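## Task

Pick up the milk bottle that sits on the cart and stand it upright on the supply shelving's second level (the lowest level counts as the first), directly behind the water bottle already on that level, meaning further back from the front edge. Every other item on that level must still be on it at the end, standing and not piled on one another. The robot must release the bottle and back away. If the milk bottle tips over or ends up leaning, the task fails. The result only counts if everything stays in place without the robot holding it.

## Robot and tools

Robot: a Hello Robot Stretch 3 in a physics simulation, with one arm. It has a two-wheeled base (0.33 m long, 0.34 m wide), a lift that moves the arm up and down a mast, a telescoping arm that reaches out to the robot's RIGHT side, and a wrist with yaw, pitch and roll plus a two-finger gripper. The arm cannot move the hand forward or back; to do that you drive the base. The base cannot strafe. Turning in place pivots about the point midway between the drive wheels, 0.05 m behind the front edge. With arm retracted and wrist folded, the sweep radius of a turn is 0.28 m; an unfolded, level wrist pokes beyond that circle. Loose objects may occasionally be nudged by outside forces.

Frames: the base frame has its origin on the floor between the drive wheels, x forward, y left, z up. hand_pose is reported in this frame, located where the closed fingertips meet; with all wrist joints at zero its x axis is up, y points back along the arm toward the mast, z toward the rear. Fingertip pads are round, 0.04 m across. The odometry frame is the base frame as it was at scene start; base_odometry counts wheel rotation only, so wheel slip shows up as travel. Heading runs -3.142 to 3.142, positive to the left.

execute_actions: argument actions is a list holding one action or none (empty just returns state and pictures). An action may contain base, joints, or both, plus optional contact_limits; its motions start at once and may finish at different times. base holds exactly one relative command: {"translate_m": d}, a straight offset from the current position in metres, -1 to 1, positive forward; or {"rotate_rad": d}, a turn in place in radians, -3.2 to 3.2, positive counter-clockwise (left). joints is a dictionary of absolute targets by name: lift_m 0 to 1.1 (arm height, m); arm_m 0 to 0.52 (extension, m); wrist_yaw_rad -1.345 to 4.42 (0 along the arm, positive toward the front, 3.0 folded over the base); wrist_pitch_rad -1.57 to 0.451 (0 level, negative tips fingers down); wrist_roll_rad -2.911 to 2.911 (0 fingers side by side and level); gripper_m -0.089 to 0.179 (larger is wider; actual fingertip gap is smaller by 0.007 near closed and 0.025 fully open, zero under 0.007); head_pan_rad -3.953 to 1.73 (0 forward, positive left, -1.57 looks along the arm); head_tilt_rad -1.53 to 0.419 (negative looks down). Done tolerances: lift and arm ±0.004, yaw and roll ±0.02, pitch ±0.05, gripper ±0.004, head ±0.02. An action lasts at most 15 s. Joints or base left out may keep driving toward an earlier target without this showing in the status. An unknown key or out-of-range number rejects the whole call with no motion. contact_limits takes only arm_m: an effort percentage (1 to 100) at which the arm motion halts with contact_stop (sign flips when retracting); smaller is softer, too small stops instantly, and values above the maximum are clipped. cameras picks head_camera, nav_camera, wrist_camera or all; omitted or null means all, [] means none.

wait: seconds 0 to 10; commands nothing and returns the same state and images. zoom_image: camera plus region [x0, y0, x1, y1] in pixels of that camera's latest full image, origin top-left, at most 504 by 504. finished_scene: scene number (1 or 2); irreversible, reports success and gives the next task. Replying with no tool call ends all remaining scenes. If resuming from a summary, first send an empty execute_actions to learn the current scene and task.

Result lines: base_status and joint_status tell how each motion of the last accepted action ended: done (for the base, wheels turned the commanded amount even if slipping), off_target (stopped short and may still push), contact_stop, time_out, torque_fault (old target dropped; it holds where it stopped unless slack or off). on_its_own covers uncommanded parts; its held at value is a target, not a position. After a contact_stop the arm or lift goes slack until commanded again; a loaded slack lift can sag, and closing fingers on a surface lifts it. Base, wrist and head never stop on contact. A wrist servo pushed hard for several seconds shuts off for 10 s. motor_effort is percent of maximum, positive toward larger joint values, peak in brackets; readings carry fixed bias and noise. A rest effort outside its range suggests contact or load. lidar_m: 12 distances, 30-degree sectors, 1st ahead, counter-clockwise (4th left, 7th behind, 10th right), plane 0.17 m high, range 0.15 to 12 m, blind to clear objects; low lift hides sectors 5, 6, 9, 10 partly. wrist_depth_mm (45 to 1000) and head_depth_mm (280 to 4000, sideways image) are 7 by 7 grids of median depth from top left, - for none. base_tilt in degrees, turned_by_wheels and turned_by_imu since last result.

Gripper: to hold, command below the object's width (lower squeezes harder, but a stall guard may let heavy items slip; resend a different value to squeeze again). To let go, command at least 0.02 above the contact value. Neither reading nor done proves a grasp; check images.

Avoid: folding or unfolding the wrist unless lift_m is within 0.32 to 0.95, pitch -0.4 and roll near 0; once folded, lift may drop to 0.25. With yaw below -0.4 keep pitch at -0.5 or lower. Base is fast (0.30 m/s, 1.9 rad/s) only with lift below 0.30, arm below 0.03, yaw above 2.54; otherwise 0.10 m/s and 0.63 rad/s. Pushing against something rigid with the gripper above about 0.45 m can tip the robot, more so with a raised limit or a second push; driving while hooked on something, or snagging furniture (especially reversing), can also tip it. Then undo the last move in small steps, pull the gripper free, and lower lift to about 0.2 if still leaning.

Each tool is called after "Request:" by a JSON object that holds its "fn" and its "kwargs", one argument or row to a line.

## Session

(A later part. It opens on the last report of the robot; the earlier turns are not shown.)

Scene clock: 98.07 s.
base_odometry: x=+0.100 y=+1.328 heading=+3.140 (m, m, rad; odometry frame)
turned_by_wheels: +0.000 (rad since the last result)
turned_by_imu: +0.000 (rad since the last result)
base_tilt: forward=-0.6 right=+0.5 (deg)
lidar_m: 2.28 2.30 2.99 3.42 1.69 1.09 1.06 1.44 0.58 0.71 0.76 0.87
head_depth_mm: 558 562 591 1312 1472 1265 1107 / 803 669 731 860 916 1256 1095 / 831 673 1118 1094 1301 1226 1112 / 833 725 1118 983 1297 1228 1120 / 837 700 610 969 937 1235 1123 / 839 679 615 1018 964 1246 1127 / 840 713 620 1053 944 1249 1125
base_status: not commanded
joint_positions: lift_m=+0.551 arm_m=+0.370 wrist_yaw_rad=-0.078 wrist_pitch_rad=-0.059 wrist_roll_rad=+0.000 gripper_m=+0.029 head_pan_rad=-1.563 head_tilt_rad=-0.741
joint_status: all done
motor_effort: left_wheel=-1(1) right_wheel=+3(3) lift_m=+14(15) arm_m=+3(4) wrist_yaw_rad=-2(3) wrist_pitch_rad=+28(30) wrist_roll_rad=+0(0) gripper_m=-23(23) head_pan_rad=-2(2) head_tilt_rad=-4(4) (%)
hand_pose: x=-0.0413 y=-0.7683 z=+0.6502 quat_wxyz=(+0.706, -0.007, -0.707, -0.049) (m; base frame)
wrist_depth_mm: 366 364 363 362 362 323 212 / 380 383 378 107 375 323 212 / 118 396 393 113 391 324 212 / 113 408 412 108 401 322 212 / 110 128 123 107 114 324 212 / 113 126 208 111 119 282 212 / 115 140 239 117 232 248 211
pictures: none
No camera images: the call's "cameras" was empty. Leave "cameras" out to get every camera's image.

Request:
{"fn": "execute_actions", "kwargs": {
  "actions": [
    {"base":{"translate_m":-0.009},"joints":{"lift_m":0.556}}
  ],
  "cameras": []
}}

Request:
{"fn": "execute_actions", "kwargs": {
  "actions": [
    {"joints":{"lift_m":0.537}}
  ],
  "cameras": []
}}

Request:
{"fn": "execute_actions", "kwargs": {
  "actions": [
    {"joints":{"gripper_m":0.095}}
  ],
  "cameras": ["head_camera","wrist_camera"]
}}

Scene clock: 99.13 s.
base_odometry: x=+0.109 y=+1.328 heading=+3.140 (m, m, rad; odometry frame)
turned_by_wheels: +0.000 (rad since the last result)
turned_by_imu: +0.000 (rad since the last result)
base_tilt: forward=-0.5 right=+0.4 (deg)
lidar_m: 2.29 2.31 3.00 3.42 1.69 1.08 1.05 1.43 0.58 0.71 0.74 0.88
head_depth_mm: 530 534 603 1345 1478 1262 1104 / 803 673 691 862 906 1268 1094 / 834 669 1115 1093 1302 1228 1113 / 835 725 1117 1007 1285 1230 1114 / 836 713 609 972 959 1240 1124 / 839 680 614 1019 961 1245 1123 / 843 713 618 1085 941 1247 1130
base_status: done
joint_positions: lift_m=+0.555 arm_m=+0.370 wrist_yaw_rad=-0.078 wrist_pitch_rad=-0.062 wrist_roll_rad=+0.000 gripper_m=+0.029 head_pan_rad=-1.563 head_tilt_rad=-0.741
joint_status: all done
motor_effort: left_wheel=-1(4) right_wheel=+2(3) lift_m=+43(47) arm_m=+3(3) wrist_yaw_rad=-1(1) wrist_pitch_rad=+29(31) wrist_roll_rad=+0(0) gripper_m=-23(23) head_pan_rad=-2(2) head_tilt_rad=-4(4) (%)
hand_pose: x=-0.0414 y=-0.7682 z=+0.6540 quat_wxyz=(+0.706, -0.006, -0.707, -0.050) (m; base frame)
wrist_depth_mm: 362 367 367 361 360 305 200 / 380 380 379 107 377 303 201 / 395 398 394 113 389 304 200 / 123 408 407 109 401 302 201 / 116 380 123 107 114 305 201 / 118 135 210 111 119 285 201 / 121 155 243 117 238 249 200
pictures: none
No camera images: the call's "cameras" was empty. Leave "cameras" out to get every camera's image.

Scene clock: 100.03 s.
base_odometry: x=+0.109 y=+1.328 heading=+3.140 (m, m, rad; odometry frame)
turned_by_wheels: +0.000 (rad since the last result)
turned_by_imu: +0.000 (rad since the last result)
base_tilt: forward=-0.5 right=+0.5 (deg)
lidar_m: 2.29 2.31 3.00 3.41 1.69 1.08 1.05 1.44 0.58 0.71 0.74 0.88
head_depth_mm: 529 533 602 1345 1476 1267 1109 / 801 674 693 862 911 1272 1095 / 835 670 1114 1058 1312 1228 1114 / 837 728 1120 1002 1286 1230 1115 / 837 714 609 979 959 1237 1122 / 839 682 614 1019 964 1241 1126 / 838 713 619 1084 943 1248 1130
base_status: not commanded
joint_positions: lift_m=+0.538 arm_m=+0.370 wrist_yaw_rad=-0.079 wrist_pitch_rad=-0.016 wrist_roll_rad=+0.000 gripper_m=+0.029 head_pan_rad=-1.563 head_tilt_rad=-0.741
joint_status: all done
motor_effort: left_wheel=-1(1) right_wheel=+2(2) lift_m=+10(46) arm_m=+3(3) wrist_yaw_rad=-2(1) wrist_pitch_rad=+8(30) wrist_roll_rad=+0(0) gripper_m=-23(23) head_pan_rad=-2(2) head_tilt_rad=-4(4) (%)
hand_pose: x=-0.0415 y=-0.7698 z=+0.6483 quat_wxyz=(+0.707, -0.022, -0.706, -0.034) (m; base frame)
wrist_depth_mm: 370 366 366 364 366 305 201 / 383 377 382 109 379 304 201 / 397 399 394 114 388 304 201 / 118 406 411 108 398 305 201 / 114 390 123 108 113 304 200 / 117 134 211 112 118 284 200 / 120 231 241 116 236 250 201
pictures: none
No camera images: the call's "cameras" was empty. Leave "cameras" out to get every camera's image.

Scene clock: 101.20 s.
base_odometry: x=+0.109 y=+1.328 heading=+3.140 (m, m, rad; odometry frame)
turned_by_wheels: +0.000 (rad since the last result)
turned_by_imu: +0.000 (rad since the last result)
base_tilt: forward=-0.5 right=+0.5 (deg)
lidar_m: 2.29 2.31 3.00 3.42 1.69 1.08 1.05 1.43 0.58 0.71 0.74 0.88
head_depth_mm: 528 534 601 1346 1483 1267 1110 / 802 674 692 864 912 1263 1090 / 836 670 1117 1062 1305 1227 1112 / 837 728 1114 1004 1280 1231 1117 / 837 713 609 978 959 1237 1119 / 837 682 615 1021 963 1245 1125 / 840 712 620 1083 942 1249 1129
base_status: not commanded
joint_positions: lift_m=+0.538 arm_m=+0.370 wrist_yaw_rad=-0.079 wrist_pitch_rad=-0.016 wrist_roll_rad=+0.000 gripper_m=+0.095 head_pan_rad=-1.563 head_tilt_rad=-0.741
joint_status: all done
motor_effort: left_wheel=-1(1) right_wheel=+2(2) lift_m=+11(11) arm_m=+3(3) wrist_yaw_rad=-1(1) wrist_pitch_rad=+8(8) wrist_roll_rad=+0(0) gripper_m=+0(91) head_pan_rad=-2(2) head_tilt_rad=-4(4) (%)
hand_pose: x=-0.0415 y=-0.7698 z=+0.6484 quat_wxyz=(+0.707, -0.022, -0.706, -0.034) (m; base frame)
wrist_depth_mm: 368 365 368 368 366 302 202 / 381 379 382 109 381 305 201 / 394 394 395 114 389 306 200 / 118 404 407 109 400 305 201 / 115 389 124 108 117 283 202 / 117 129 289 112 125 264 201 / 119 240 240 117 231 251 196
pictures: head_camera (sideways: a quarter turn clockwise sets it upright), wrist_camera
Images, in order (width x height): head_camera 896x504, wrist_camera 644x364.

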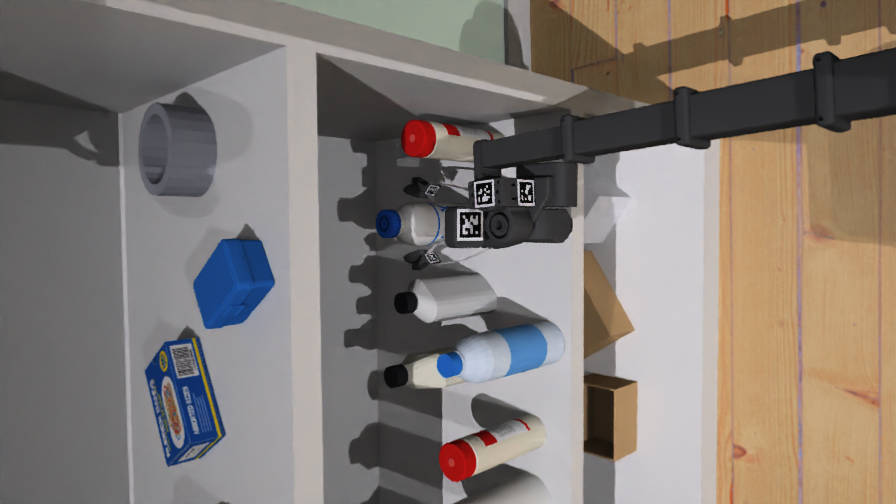

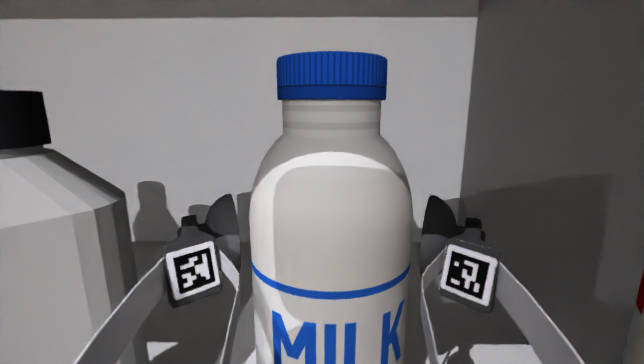

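Request:
{"fn": "execute_actions", "kwargs": {
  "actions": [
    {"joints":{"arm_m":0.13,"gripper_m":0.103}}
  ],
  "cameras": ["wrist_camera"]
}}

Request:
{"fn": "execute_actions", "kwargs": {
  "actions": [
    {"base":{"translate_m":0.185},"joints":{"lift_m":0.56,"gripper_m":0.125}}
  ],
  "cameras": ["wrist_camera"]
}}

Request:
{"fn": "execute_actions", "kwargs": {
  "actions": [
    {"joints":{"arm_m":0.222}}
  ],
  "cameras": ["wrist_camera"]
}}

Scene clock: 104.30 s.
base_odometry: x=+0.109 y=+1.328 heading=+3.140 (m, m, rad; odometry frame)
turned_by_wheels: +0.000 (rad since the last result)
turned_by_imu: +0.000 (rad since the last result)
base_tilt: forward=-0.5 right=+0.5 (deg)
lidar_m: 2.29 2.31 3.00 3.43 1.68 1.08 1.05 1.44 0.58 0.71 0.74 0.88
head_depth_mm: 528 534 604 1346 1482 1271 1107 / 803 675 691 862 924 1272 - / 833 670 1117 1003 950 - 1097 / 835 728 1117 983 955 1233 1116 / 839 716 609 974 957 1240 1125 / 840 681 614 1019 964 1241 1128 / 843 714 619 1082 941 1247 1133
base_status: not commanded
joint_positions: lift_m=+0.538 arm_m=+0.130 wrist_yaw_rad=-0.079 wrist_pitch_rad=-0.017 wrist_roll_rad=+0.000 gripper_m=+0.103 head_pan_rad=-1.563 head_tilt_rad=-0.741
joint_status: all done
motor_effort: left_wheel=-1(1) right_wheel=+2(2) lift_m=+11(11) arm_m=-3(2) wrist_yaw_rad=-1(2) wrist_pitch_rad=+8(8) wrist_roll_rad=+0(0) gripper_m=+0(45) head_pan_rad=-2(2) head_tilt_rad=-4(4) (%)
hand_pose: x=-0.0415 y=-0.5303 z=+0.6480 quat_wxyz=(+0.707, -0.021, -0.706, -0.034) (m; base frame)
wrist_depth_mm: 600 598 591 584 586 282 186 / 212 621 617 606 583 282 186 / 204 373 639 359 318 283 186 / 207 339 358 360 323 283 186 / 210 343 391 376 391 262 191 / 216 246 316 322 323 245 197 / 223 246 253 253 250 252 205
pictures: wrist_camera
Images, in order (width x height): wrist_camera 644x364.

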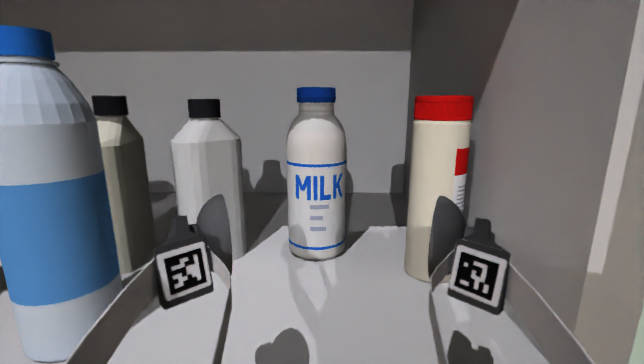

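Scene clock: 107.27 s.
base_odometry: x=-0.076 y=+1.328 heading=+3.140 (m, m, rad; odometry frame)
turned_by_wheels: +0.000 (rad since the last result)
turned_by_imu: +0.000 (rad since the last result)
base_tilt: forward=-0.6 right=+0.5 (deg)
lidar_m: 2.11 2.14 2.87 3.38 1.80 1.71 1.24 1.44 0.67 0.71 0.75 1.54
head_depth_mm: 839 672 985 988 940 1216 1117 / 841 626 1120 976 945 1245 1091 / 840 698 1126 972 946 - 1113 / 841 672 1133 981 933 1232 1118 / 847 713 1130 1045 936 1240 1122 / 846 649 1136 865 945 1247 1123 / 849 711 1003 998 968 1245 1128
base_status: done
joint_positions: lift_m=+0.559 arm_m=+0.130 wrist_yaw_rad=-0.079 wrist_pitch_rad=-0.017 wrist_roll_rad=+0.000 gripper_m=+0.125 head_pan_rad=-1.563 head_tilt_rad=-0.741
joint_status: all done
motor_effort: left_wheel=-1(2) right_wheel=+2(5) lift_m=+40(40) arm_m=-3(3) wrist_yaw_rad=-2(2) wrist_pitch_rad=+8(8) wrist_roll_rad=+1(1) gripper_m=+0(86) head_pan_rad=-2(2) head_tilt_rad=-4(4) (%)
hand_pose: x=-0.0415 y=-0.5302 z=+0.6695 quat_wxyz=(+0.707, -0.021, -0.706, -0.034) (m; base frame)
wrist_depth_mm: 602 613 598 602 599 595 416 / 617 627 628 613 629 620 417 / 266 639 646 206 645 515 380 / 265 248 675 207 377 365 332 / 267 258 493 216 386 504 338 / 272 - 351 224 364 - 347 / 268 270 284 233 283 283 284
pictures: wrist_camera
Images, in order (width x height): wrist_camera 644x364.

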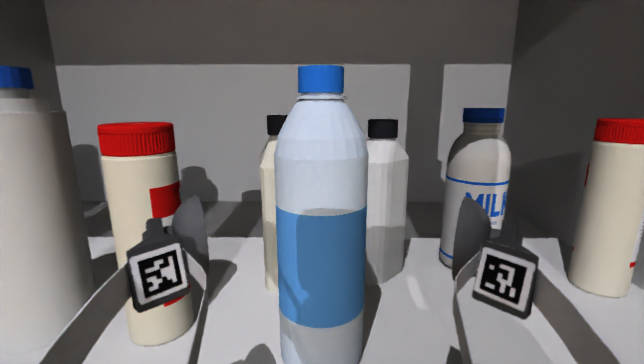

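Scene clock: 109.17 s.
base_odometry: x=-0.076 y=+1.328 heading=+3.140 (m, m, rad; odometry frame)
turned_by_wheels: +0.000 (rad since the last result)
turned_by_imu: +0.000 (rad since the last result)
base_tilt: forward=-0.6 right=+0.5 (deg)
lidar_m: 2.11 2.15 2.88 3.40 1.80 1.71 1.24 1.45 0.67 0.71 0.75 1.54
head_depth_mm: 838 672 985 988 942 1218 1126 / 841 626 1117 976 931 1224 1103 / 843 694 1129 948 925 1222 1116 / 843 672 1131 950 953 1233 1120 / 846 713 1132 1046 936 1239 1124 / 848 649 1137 862 942 1244 1127 / 848 713 1004 996 969 1246 1130
base_status: not commanded
joint_positions: lift_m=+0.559 arm_m=+0.222 wrist_yaw_rad=-0.079 wrist_pitch_rad=-0.017 wrist_roll_rad=+0.000 gripper_m=+0.125 head_pan_rad=-1.563 head_tilt_rad=-0.741
joint_status: all done
motor_effort: left_wheel=-1(1) right_wheel=+2(2) lift_m=+40(41) arm_m=+3(3) wrist_yaw_rad=-2(1) wrist_pitch_rad=+8(8) wrist_roll_rad=+0(0) gripper_m=+0(0) head_pan_rad=-2(2) head_tilt_rad=-4(4) (%)
hand_pose: x=-0.0415 y=-0.6217 z=+0.6695 quat_wxyz=(+0.707, -0.021, -0.706, -0.034) (m; base frame)
wrist_depth_mm: 517 520 528 508 516 514 419 / 544 530 536 121 533 526 420 / 543 556 544 116 539 545 404 / 155 576 567 112 250 282 381 / 158 439 449 114 257 276 399 / 161 - 344 119 267 - 364 / - 261 270 124 271 281 282
pictures: wrist_camera
Images, in order (width x height): wrist_camera 644x364.

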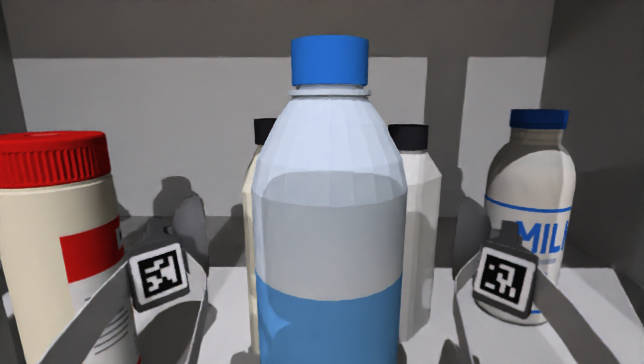

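Request:
{"fn": "execute_actions", "kwargs": {
  "actions": [
    {"joints":{"gripper_m":0.028}}
  ],
  "cameras": []
}}

Request:
{"fn": "execute_actions", "kwargs": {
  "actions": [
    {"joints":{"lift_m":0.585}}
  ],
  "cameras": ["wrist_camera"]
}}

Request:
{"fn": "execute_actions", "kwargs": {
  "actions": [
    {"base":{"translate_m":-0.178},"joints":{"arm_m":0.245}}
  ],
  "cameras": []
}}

Request:
{"fn": "execute_actions", "kwargs": {
  "actions": [
    {"joints":{"lift_m":0.558}}
  ],
  "cameras": []
}}

Request:
{"fn": "execute_actions", "kwargs": {
  "actions": [
    {"joints":{"gripper_m":0.115}}
  ],
  "cameras": []
}}

Request:
{"fn": "execute_actions", "kwargs": {
  "actions": [
    {"joints":{"arm_m":0}}
  ],
  "cameras": ["head_camera","wrist_camera"]
}}

Scene clock: 110.83 s.
base_odometry: x=-0.076 y=+1.328 heading=+3.140 (m, m, rad; odometry frame)
turned_by_wheels: +0.000 (rad since the last result)
turned_by_imu: +0.000 (rad since the last result)
base_tilt: forward=-0.5 right=+0.4 (deg)
lidar_m: 2.10 2.14 2.87 3.40 1.80 1.71 1.24 1.45 0.66 0.71 0.75 1.54
head_depth_mm: 836 674 986 985 941 1213 1126 / 841 627 1122 974 931 1221 1100 / 842 695 1128 947 922 1222 1115 / 845 672 1129 982 955 1234 1117 / 846 714 1134 1044 938 1242 1120 / 849 650 1135 864 940 1250 1127 / 849 710 1006 997 970 1245 1129
base_status: not commanded
joint_positions: lift_m=+0.559 arm_m=+0.222 wrist_yaw_rad=-0.079 wrist_pitch_rad=-0.013 wrist_roll_rad=+0.000 gripper_m=+0.029 head_pan_rad=-1.563 head_tilt_rad=-0.741
joint_status: all done
motor_effort: left_wheel=-1(1) right_wheel=+1(2) lift_m=+40(40) arm_m=+3(3) wrist_yaw_rad=-2(2) wrist_pitch_rad=+7(8) wrist_roll_rad=+0(0) gripper_m=-22(100) head_pan_rad=-2(2) head_tilt_rad=-4(4) (%)
hand_pose: x=-0.0415 y=-0.6219 z=+0.6705 quat_wxyz=(+0.707, -0.023, -0.706, -0.033) (m; base frame)
wrist_depth_mm: 520 516 514 510 511 510 427 / 539 531 532 113 542 527 421 / 543 553 557 109 537 546 401 / 155 577 574 105 250 280 385 / 158 477 285 107 115 289 402 / 162 192 234 112 121 289 368 / 165 189 273 118 272 286 283
pictures: none
No camera images: the call's "cameras" was empty. Leave "cameras" out to get every camera's image.

Scene clock: 111.83 s.
base_odometry: x=-0.076 y=+1.328 heading=+3.140 (m, m, rad; odometry frame)
turned_by_wheels: +0.000 (rad since the last result)
turned_by_imu: +0.000 (rad since the last result)
base_tilt: forward=-0.5 right=+0.5 (deg)
lidar_m: 2.10 2.14 2.88 3.40 1.80 1.71 1.24 1.45 0.67 0.72 0.75 1.54
head_depth_mm: 838 673 985 986 940 1217 1123 / 839 626 1119 973 932 1222 1112 / 841 695 1128 939 949 1225 1113 / 844 672 1129 980 955 1233 1117 / 844 711 1137 1045 934 1242 1120 / 848 650 1138 863 940 1248 1129 / 848 712 1007 1000 970 1245 1130
base_status: not commanded
joint_positions: lift_m=+0.584 arm_m=+0.222 wrist_yaw_rad=-0.078 wrist_pitch_rad=-0.061 wrist_roll_rad=+0.000 gripper_m=+0.029 head_pan_rad=-1.563 head_tilt_rad=-0.741
joint_status: all done
motor_effort: left_wheel=-1(1) right_wheel=+2(2) lift_m=+44(44) arm_m=+3(3) wrist_yaw_rad=-2(1) wrist_pitch_rad=+29(32) wrist_roll_rad=+1(1) gripper_m=-22(22) head_pan_rad=-2(3) head_tilt_rad=-4(4) (%)
hand_pose: x=-0.0414 y=-0.6203 z=+0.6831 quat_wxyz=(+0.706, -0.006, -0.707, -0.050) (m; base frame)
wrist_depth_mm: 508 513 511 496 511 506 421 / 535 526 530 113 530 525 423 / 555 549 554 110 542 536 406 / 158 575 572 106 256 286 402 / 159 473 281 108 115 289 400 / 163 191 137 113 121 298 374 / 170 191 283 118 283 295 295
pictures: wrist_camera
Images, in order (width x height): wrist_camera 644x364.

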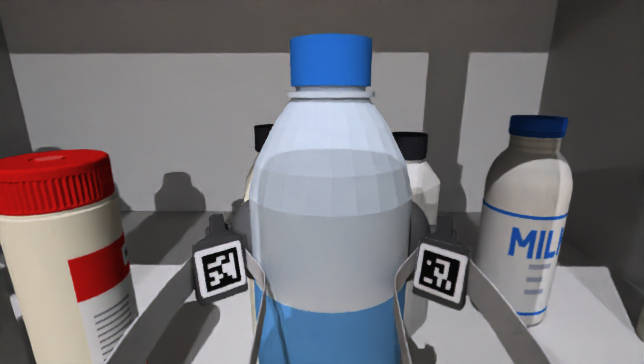

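Scene clock: 114.67 s.
base_odometry: x=+0.102 y=+1.328 heading=+3.140 (m, m, rad; odometry frame)
turned_by_wheels: +0.000 (rad since the last result)
turned_by_imu: +0.000 (rad since the last result)
base_tilt: forward=-0.5 right=+0.5 (deg)
lidar_m: 2.28 2.31 3.00 3.41 1.69 1.08 1.06 1.44 0.58 0.72 0.75 0.87
head_depth_mm: 551 556 591 1312 1476 1267 1127 / 802 669 724 862 898 1233 1111 / 834 674 1115 998 - 1227 1115 / 836 727 1118 982 955 1233 1120 / 840 700 611 986 959 1232 1122 / 838 679 614 1022 962 1243 1126 / 843 716 619 1052 945 1244 1128
base_status: done
joint_positions: lift_m=+0.584 arm_m=+0.245 wrist_yaw_rad=-0.078 wrist_pitch_rad=-0.062 wrist_roll_rad=+0.000 gripper_m=+0.029 head_pan_rad=-1.563 head_tilt_rad=-0.741
joint_status: all done
motor_effort: left_wheel=-1(5) right_wheel=+2(3) lift_m=+44(43) arm_m=+3(2) wrist_yaw_rad=-2(2) wrist_pitch_rad=+30(30) wrist_roll_rad=+0(0) gripper_m=-22(22) head_pan_rad=-2(2) head_tilt_rad=-4(4) (%)
hand_pose: x=-0.0414 y=-0.6432 z=+0.6830 quat_wxyz=(+0.706, -0.006, -0.707, -0.050) (m; base frame)
wrist_depth_mm: 485 483 486 468 477 309 203 / 506 500 507 114 491 307 201 / 520 525 521 110 481 284 202 / 254 235 246 106 430 194 192 / 237 229 182 107 115 199 201 / 235 289 137 112 121 207 202 / 242 276 270 118 269 227 202
pictures: none
No camera images: the call's "cameras" was empty. Leave "cameras" out to get every camera's image.

Scene clock: 115.70 s.
base_odometry: x=+0.102 y=+1.328 heading=+3.140 (m, m, rad; odometry frame)
turned_by_wheels: +0.000 (rad since the last result)
turned_by_imu: +0.000 (rad since the last result)
base_tilt: forward=-0.6 right=+0.4 (deg)
lidar_m: 2.28 2.30 2.99 3.42 1.69 1.09 1.06 1.43 0.58 0.72 0.75 0.87
head_depth_mm: 551 555 592 1313 1480 1266 1127 / 803 670 724 862 917 1247 1100 / 834 672 1116 989 - 1227 1114 / 835 727 1124 974 956 1234 1119 / 838 702 611 989 960 1237 1120 / 841 681 614 1021 964 1242 1125 / 840 716 620 1055 943 1245 1130
base_status: not commanded
joint_positions: lift_m=+0.559 arm_m=+0.245 wrist_yaw_rad=-0.079 wrist_pitch_rad=-0.015 wrist_roll_rad=+0.000 gripper_m=+0.029 head_pan_rad=-1.563 head_tilt_rad=-0.741
joint_status: all done
motor_effort: left_wheel=-1(1) right_wheel=+2(2) lift_m=+10(43) arm_m=+3(4) wrist_yaw_rad=-2(1) wrist_pitch_rad=+7(30) wrist_roll_rad=+0(0) gripper_m=-21(22) head_pan_rad=-2(3) head_tilt_rad=-4(4) (%)
hand_pose: x=-0.0415 y=-0.6448 z=+0.6695 quat_wxyz=(+0.707, -0.022, -0.706, -0.033) (m; base frame)
wrist_depth_mm: 491 488 488 480 485 305 201 / 498 504 505 116 494 306 201 / 514 522 524 112 485 250 193 / 246 230 242 107 440 191 193 / 236 228 181 109 116 197 197 / 234 291 190 112 120 202 202 / 236 267 260 117 273 219 201
pictures: none
No camera images: the call's "cameras" was empty. Leave "cameras" out to get every camera's image.

Scene clock: 117.07 s.
base_odometry: x=+0.102 y=+1.328 heading=+3.140 (m, m, rad; odometry frame)
turned_by_wheels: +0.000 (rad since the last result)
turned_by_imu: +0.000 (rad since the last result)
base_tilt: forward=-0.6 right=+0.5 (deg)
lidar_m: 2.28 2.30 2.99 3.41 1.69 1.09 1.06 1.43 0.58 0.71 0.75 0.87
head_depth_mm: 552 555 592 1311 1477 1264 1126 / 803 670 723 862 914 1248 1100 / 833 673 1113 975 - 1224 1112 / 838 726 1119 966 955 1233 1116 / 839 701 610 990 957 1236 1124 / 839 680 614 1019 964 1241 1126 / 841 715 618 1054 943 1249 1132
base_status: not commanded
joint_positions: lift_m=+0.559 arm_m=+0.245 wrist_yaw_rad=-0.079 wrist_pitch_rad=-0.016 wrist_roll_rad=+0.000 gripper_m=+0.115 head_pan_rad=-1.563 head_tilt_rad=-0.741
joint_status: all done
motor_effort: left_wheel=-1(1) right_wheel=+2(2) lift_m=+10(11) arm_m=+3(3) wrist_yaw_rad=-1(1) wrist_pitch_rad=+7(8) wrist_roll_rad=+0(0) gripper_m=+0(94) head_pan_rad=-2(2) head_tilt_rad=-4(4) (%)
hand_pose: x=-0.0415 y=-0.6448 z=+0.6694 quat_wxyz=(+0.707, -0.022, -0.706, -0.034) (m; base frame)
wrist_depth_mm: 491 493 486 103 482 305 201 / 507 508 497 103 492 305 202 / 519 520 518 99 483 252 193 / 247 228 238 96 111 192 193 / 237 229 185 97 108 194 196 / 236 293 252 102 324 - 203 / 232 244 255 106 259 213 192
pictures: none
No camera images: the call's "cameras" was empty. Leave "cameras" out to get every camera's image.

Scene clock: 120.10 s.
base_odometry: x=+0.102 y=+1.328 heading=+3.140 (m, m, rad; odometry frame)
turned_by_wheels: +0.000 (rad since the last result)
turned_by_imu: +0.000 (rad since the last result)
base_tilt: forward=-0.5 right=+0.5 (deg)
lidar_m: 2.28 2.30 3.00 3.42 1.69 1.08 1.06 1.44 0.58 0.71 0.75 0.87
head_depth_mm: 551 555 591 1315 1475 1267 1128 / 803 668 722 863 923 1220 1152 / 834 674 1116 1002 948 1229 - / 837 728 1118 981 932 1235 1120 / 839 700 610 991 959 1238 1122 / 841 681 614 1019 964 1246 1127 / 842 714 619 1059 944 1252 1130
base_status: not commanded
joint_positions: lift_m=+0.559 arm_m=+0.000 wrist_yaw_rad=-0.079 wrist_pitch_rad=-0.017 wrist_roll_rad=+0.000 gripper_m=+0.115 head_pan_rad=-1.563 head_tilt_rad=-0.741
joint_status: all done
motor_effort: left_wheel=-1(1) right_wheel=+2(2) lift_m=+11(11) arm_m=-3(3) wrist_yaw_rad=-2(1) wrist_pitch_rad=+8(8) wrist_roll_rad=+0(0) gripper_m=+0(0) head_pan_rad=-2(2) head_tilt_rad=-4(4) (%)
hand_pose: x=-0.0415 y=-0.4003 z=+0.6690 quat_wxyz=(+0.707, -0.022, -0.706, -0.034) (m; base frame)
wrist_depth_mm: 718 724 714 723 579 289 759 / 747 755 741 734 580 305 770 / 387 767 749 352 447 308 791 / 382 681 512 362 445 334 852 / 397 475 479 379 460 866 872 / 365 365 365 366 365 - 907 / 809 910 903 917 588 366 927
pictures: head_camera (sideways: a quarter turn clockwise sets it upright), wrist_camera
Images, in order (width x height): head_camera 896x504, wrist_camera 644x364.

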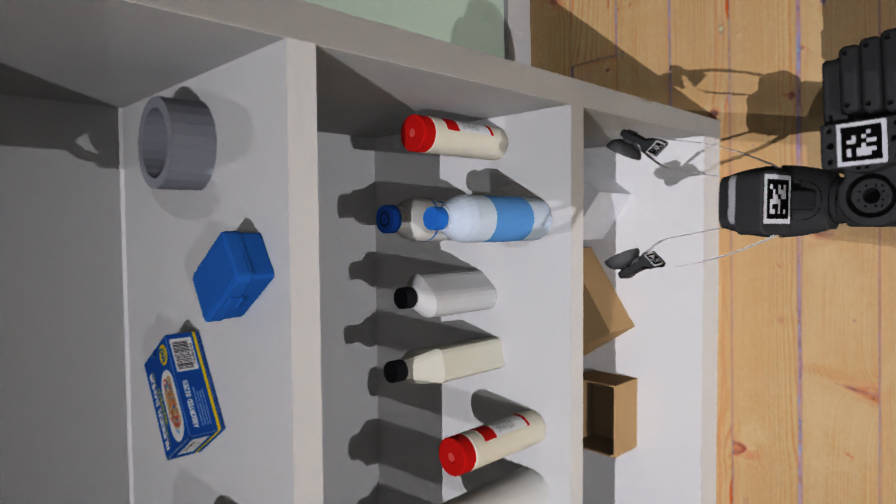

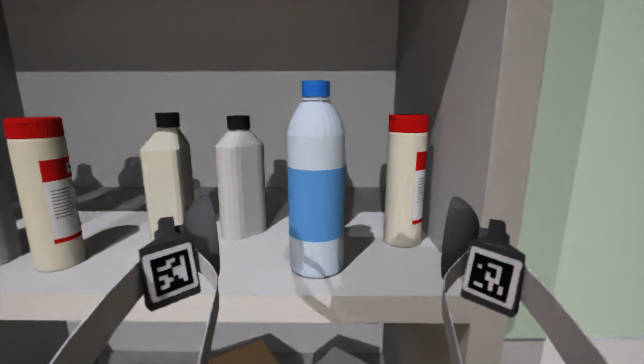

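Request:
{"fn": "execute_actions", "kwargs": {
  "actions": [
    {"joints":{"wrist_yaw_rad":1.6,"head_pan_rad":-1.15}}
  ],
  "cameras": ["head_camera"]
}}

Scene clock: 122.07 s.
base_odometry: x=+0.102 y=+1.328 heading=+3.140 (m, m, rad; odometry frame)
turned_by_wheels: +0.000 (rad since the last result)
turned_by_imu: +0.000 (rad since the last result)
base_tilt: forward=-0.6 right=+0.3 (deg)
lidar_m: 2.28 2.31 2.99 3.41 1.69 1.09 1.06 1.44 0.58 0.72 0.75 0.87
head_depth_mm: 812 691 583 995 851 1187 1129 / 846 680 1109 971 926 1198 1153 / 884 690 1160 977 1262 1224 1138 / 916 673 1216 978 1343 1257 1164 / 950 689 1248 963 1389 1290 1125 / 892 704 1086 1093 1387 1290 1128 / 797 791 933 1082 1521 1297 1128
base_status: not commanded
joint_positions: lift_m=+0.559 arm_m=+0.000 wrist_yaw_rad=+1.596 wrist_pitch_rad=-0.017 wrist_roll_rad=+0.000 gripper_m=+0.115 head_pan_rad=-1.157 head_tilt_rad=-0.741
joint_status: all done
motor_effort: left_wheel=+0(1) right_wheel=+2(2) lift_m=+11(10) arm_m=-2(3) wrist_yaw_rad=+3(4) wrist_pitch_rad=+8(8) wrist_roll_rad=+0(0) gripper_m=+0(0) head_pan_rad=+2(20) head_tilt_rad=-4(4) (%)
hand_pose: x=+0.2344 y=-0.1387 z=+0.6690 quat_wxyz=(+0.498, +0.510, -0.489, +0.502) (m; base frame)
wrist_depth_mm: - - - - - - - / - - - - - - - / - - - - - - - / - - - - - - - / - - - - - - 592 / - - - - - - 605 / - - - - - - 615
pictures: head_camera (sideways: a quarter turn clockwise sets it upright)
Images, in order (width x height): head_camera 896x504.

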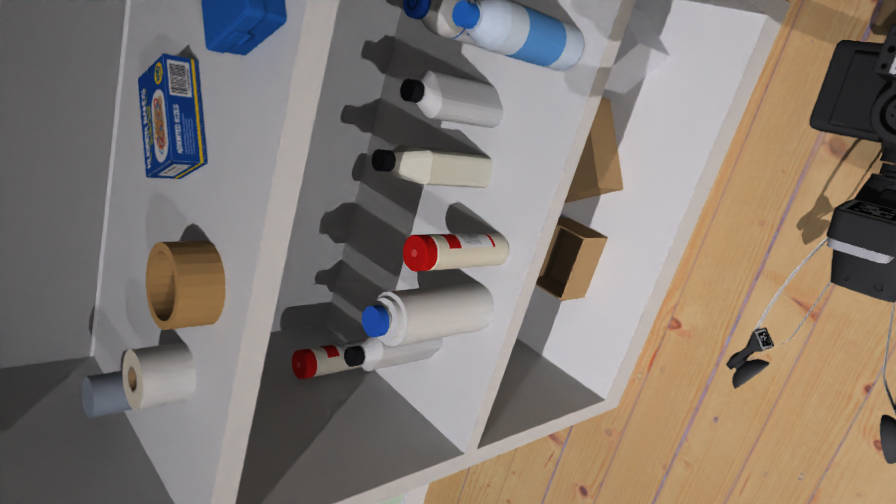

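Request:
{"fn": "finished_scene", "kwargs": {
  "scene": 1
}}

The scene is finished: the task was done.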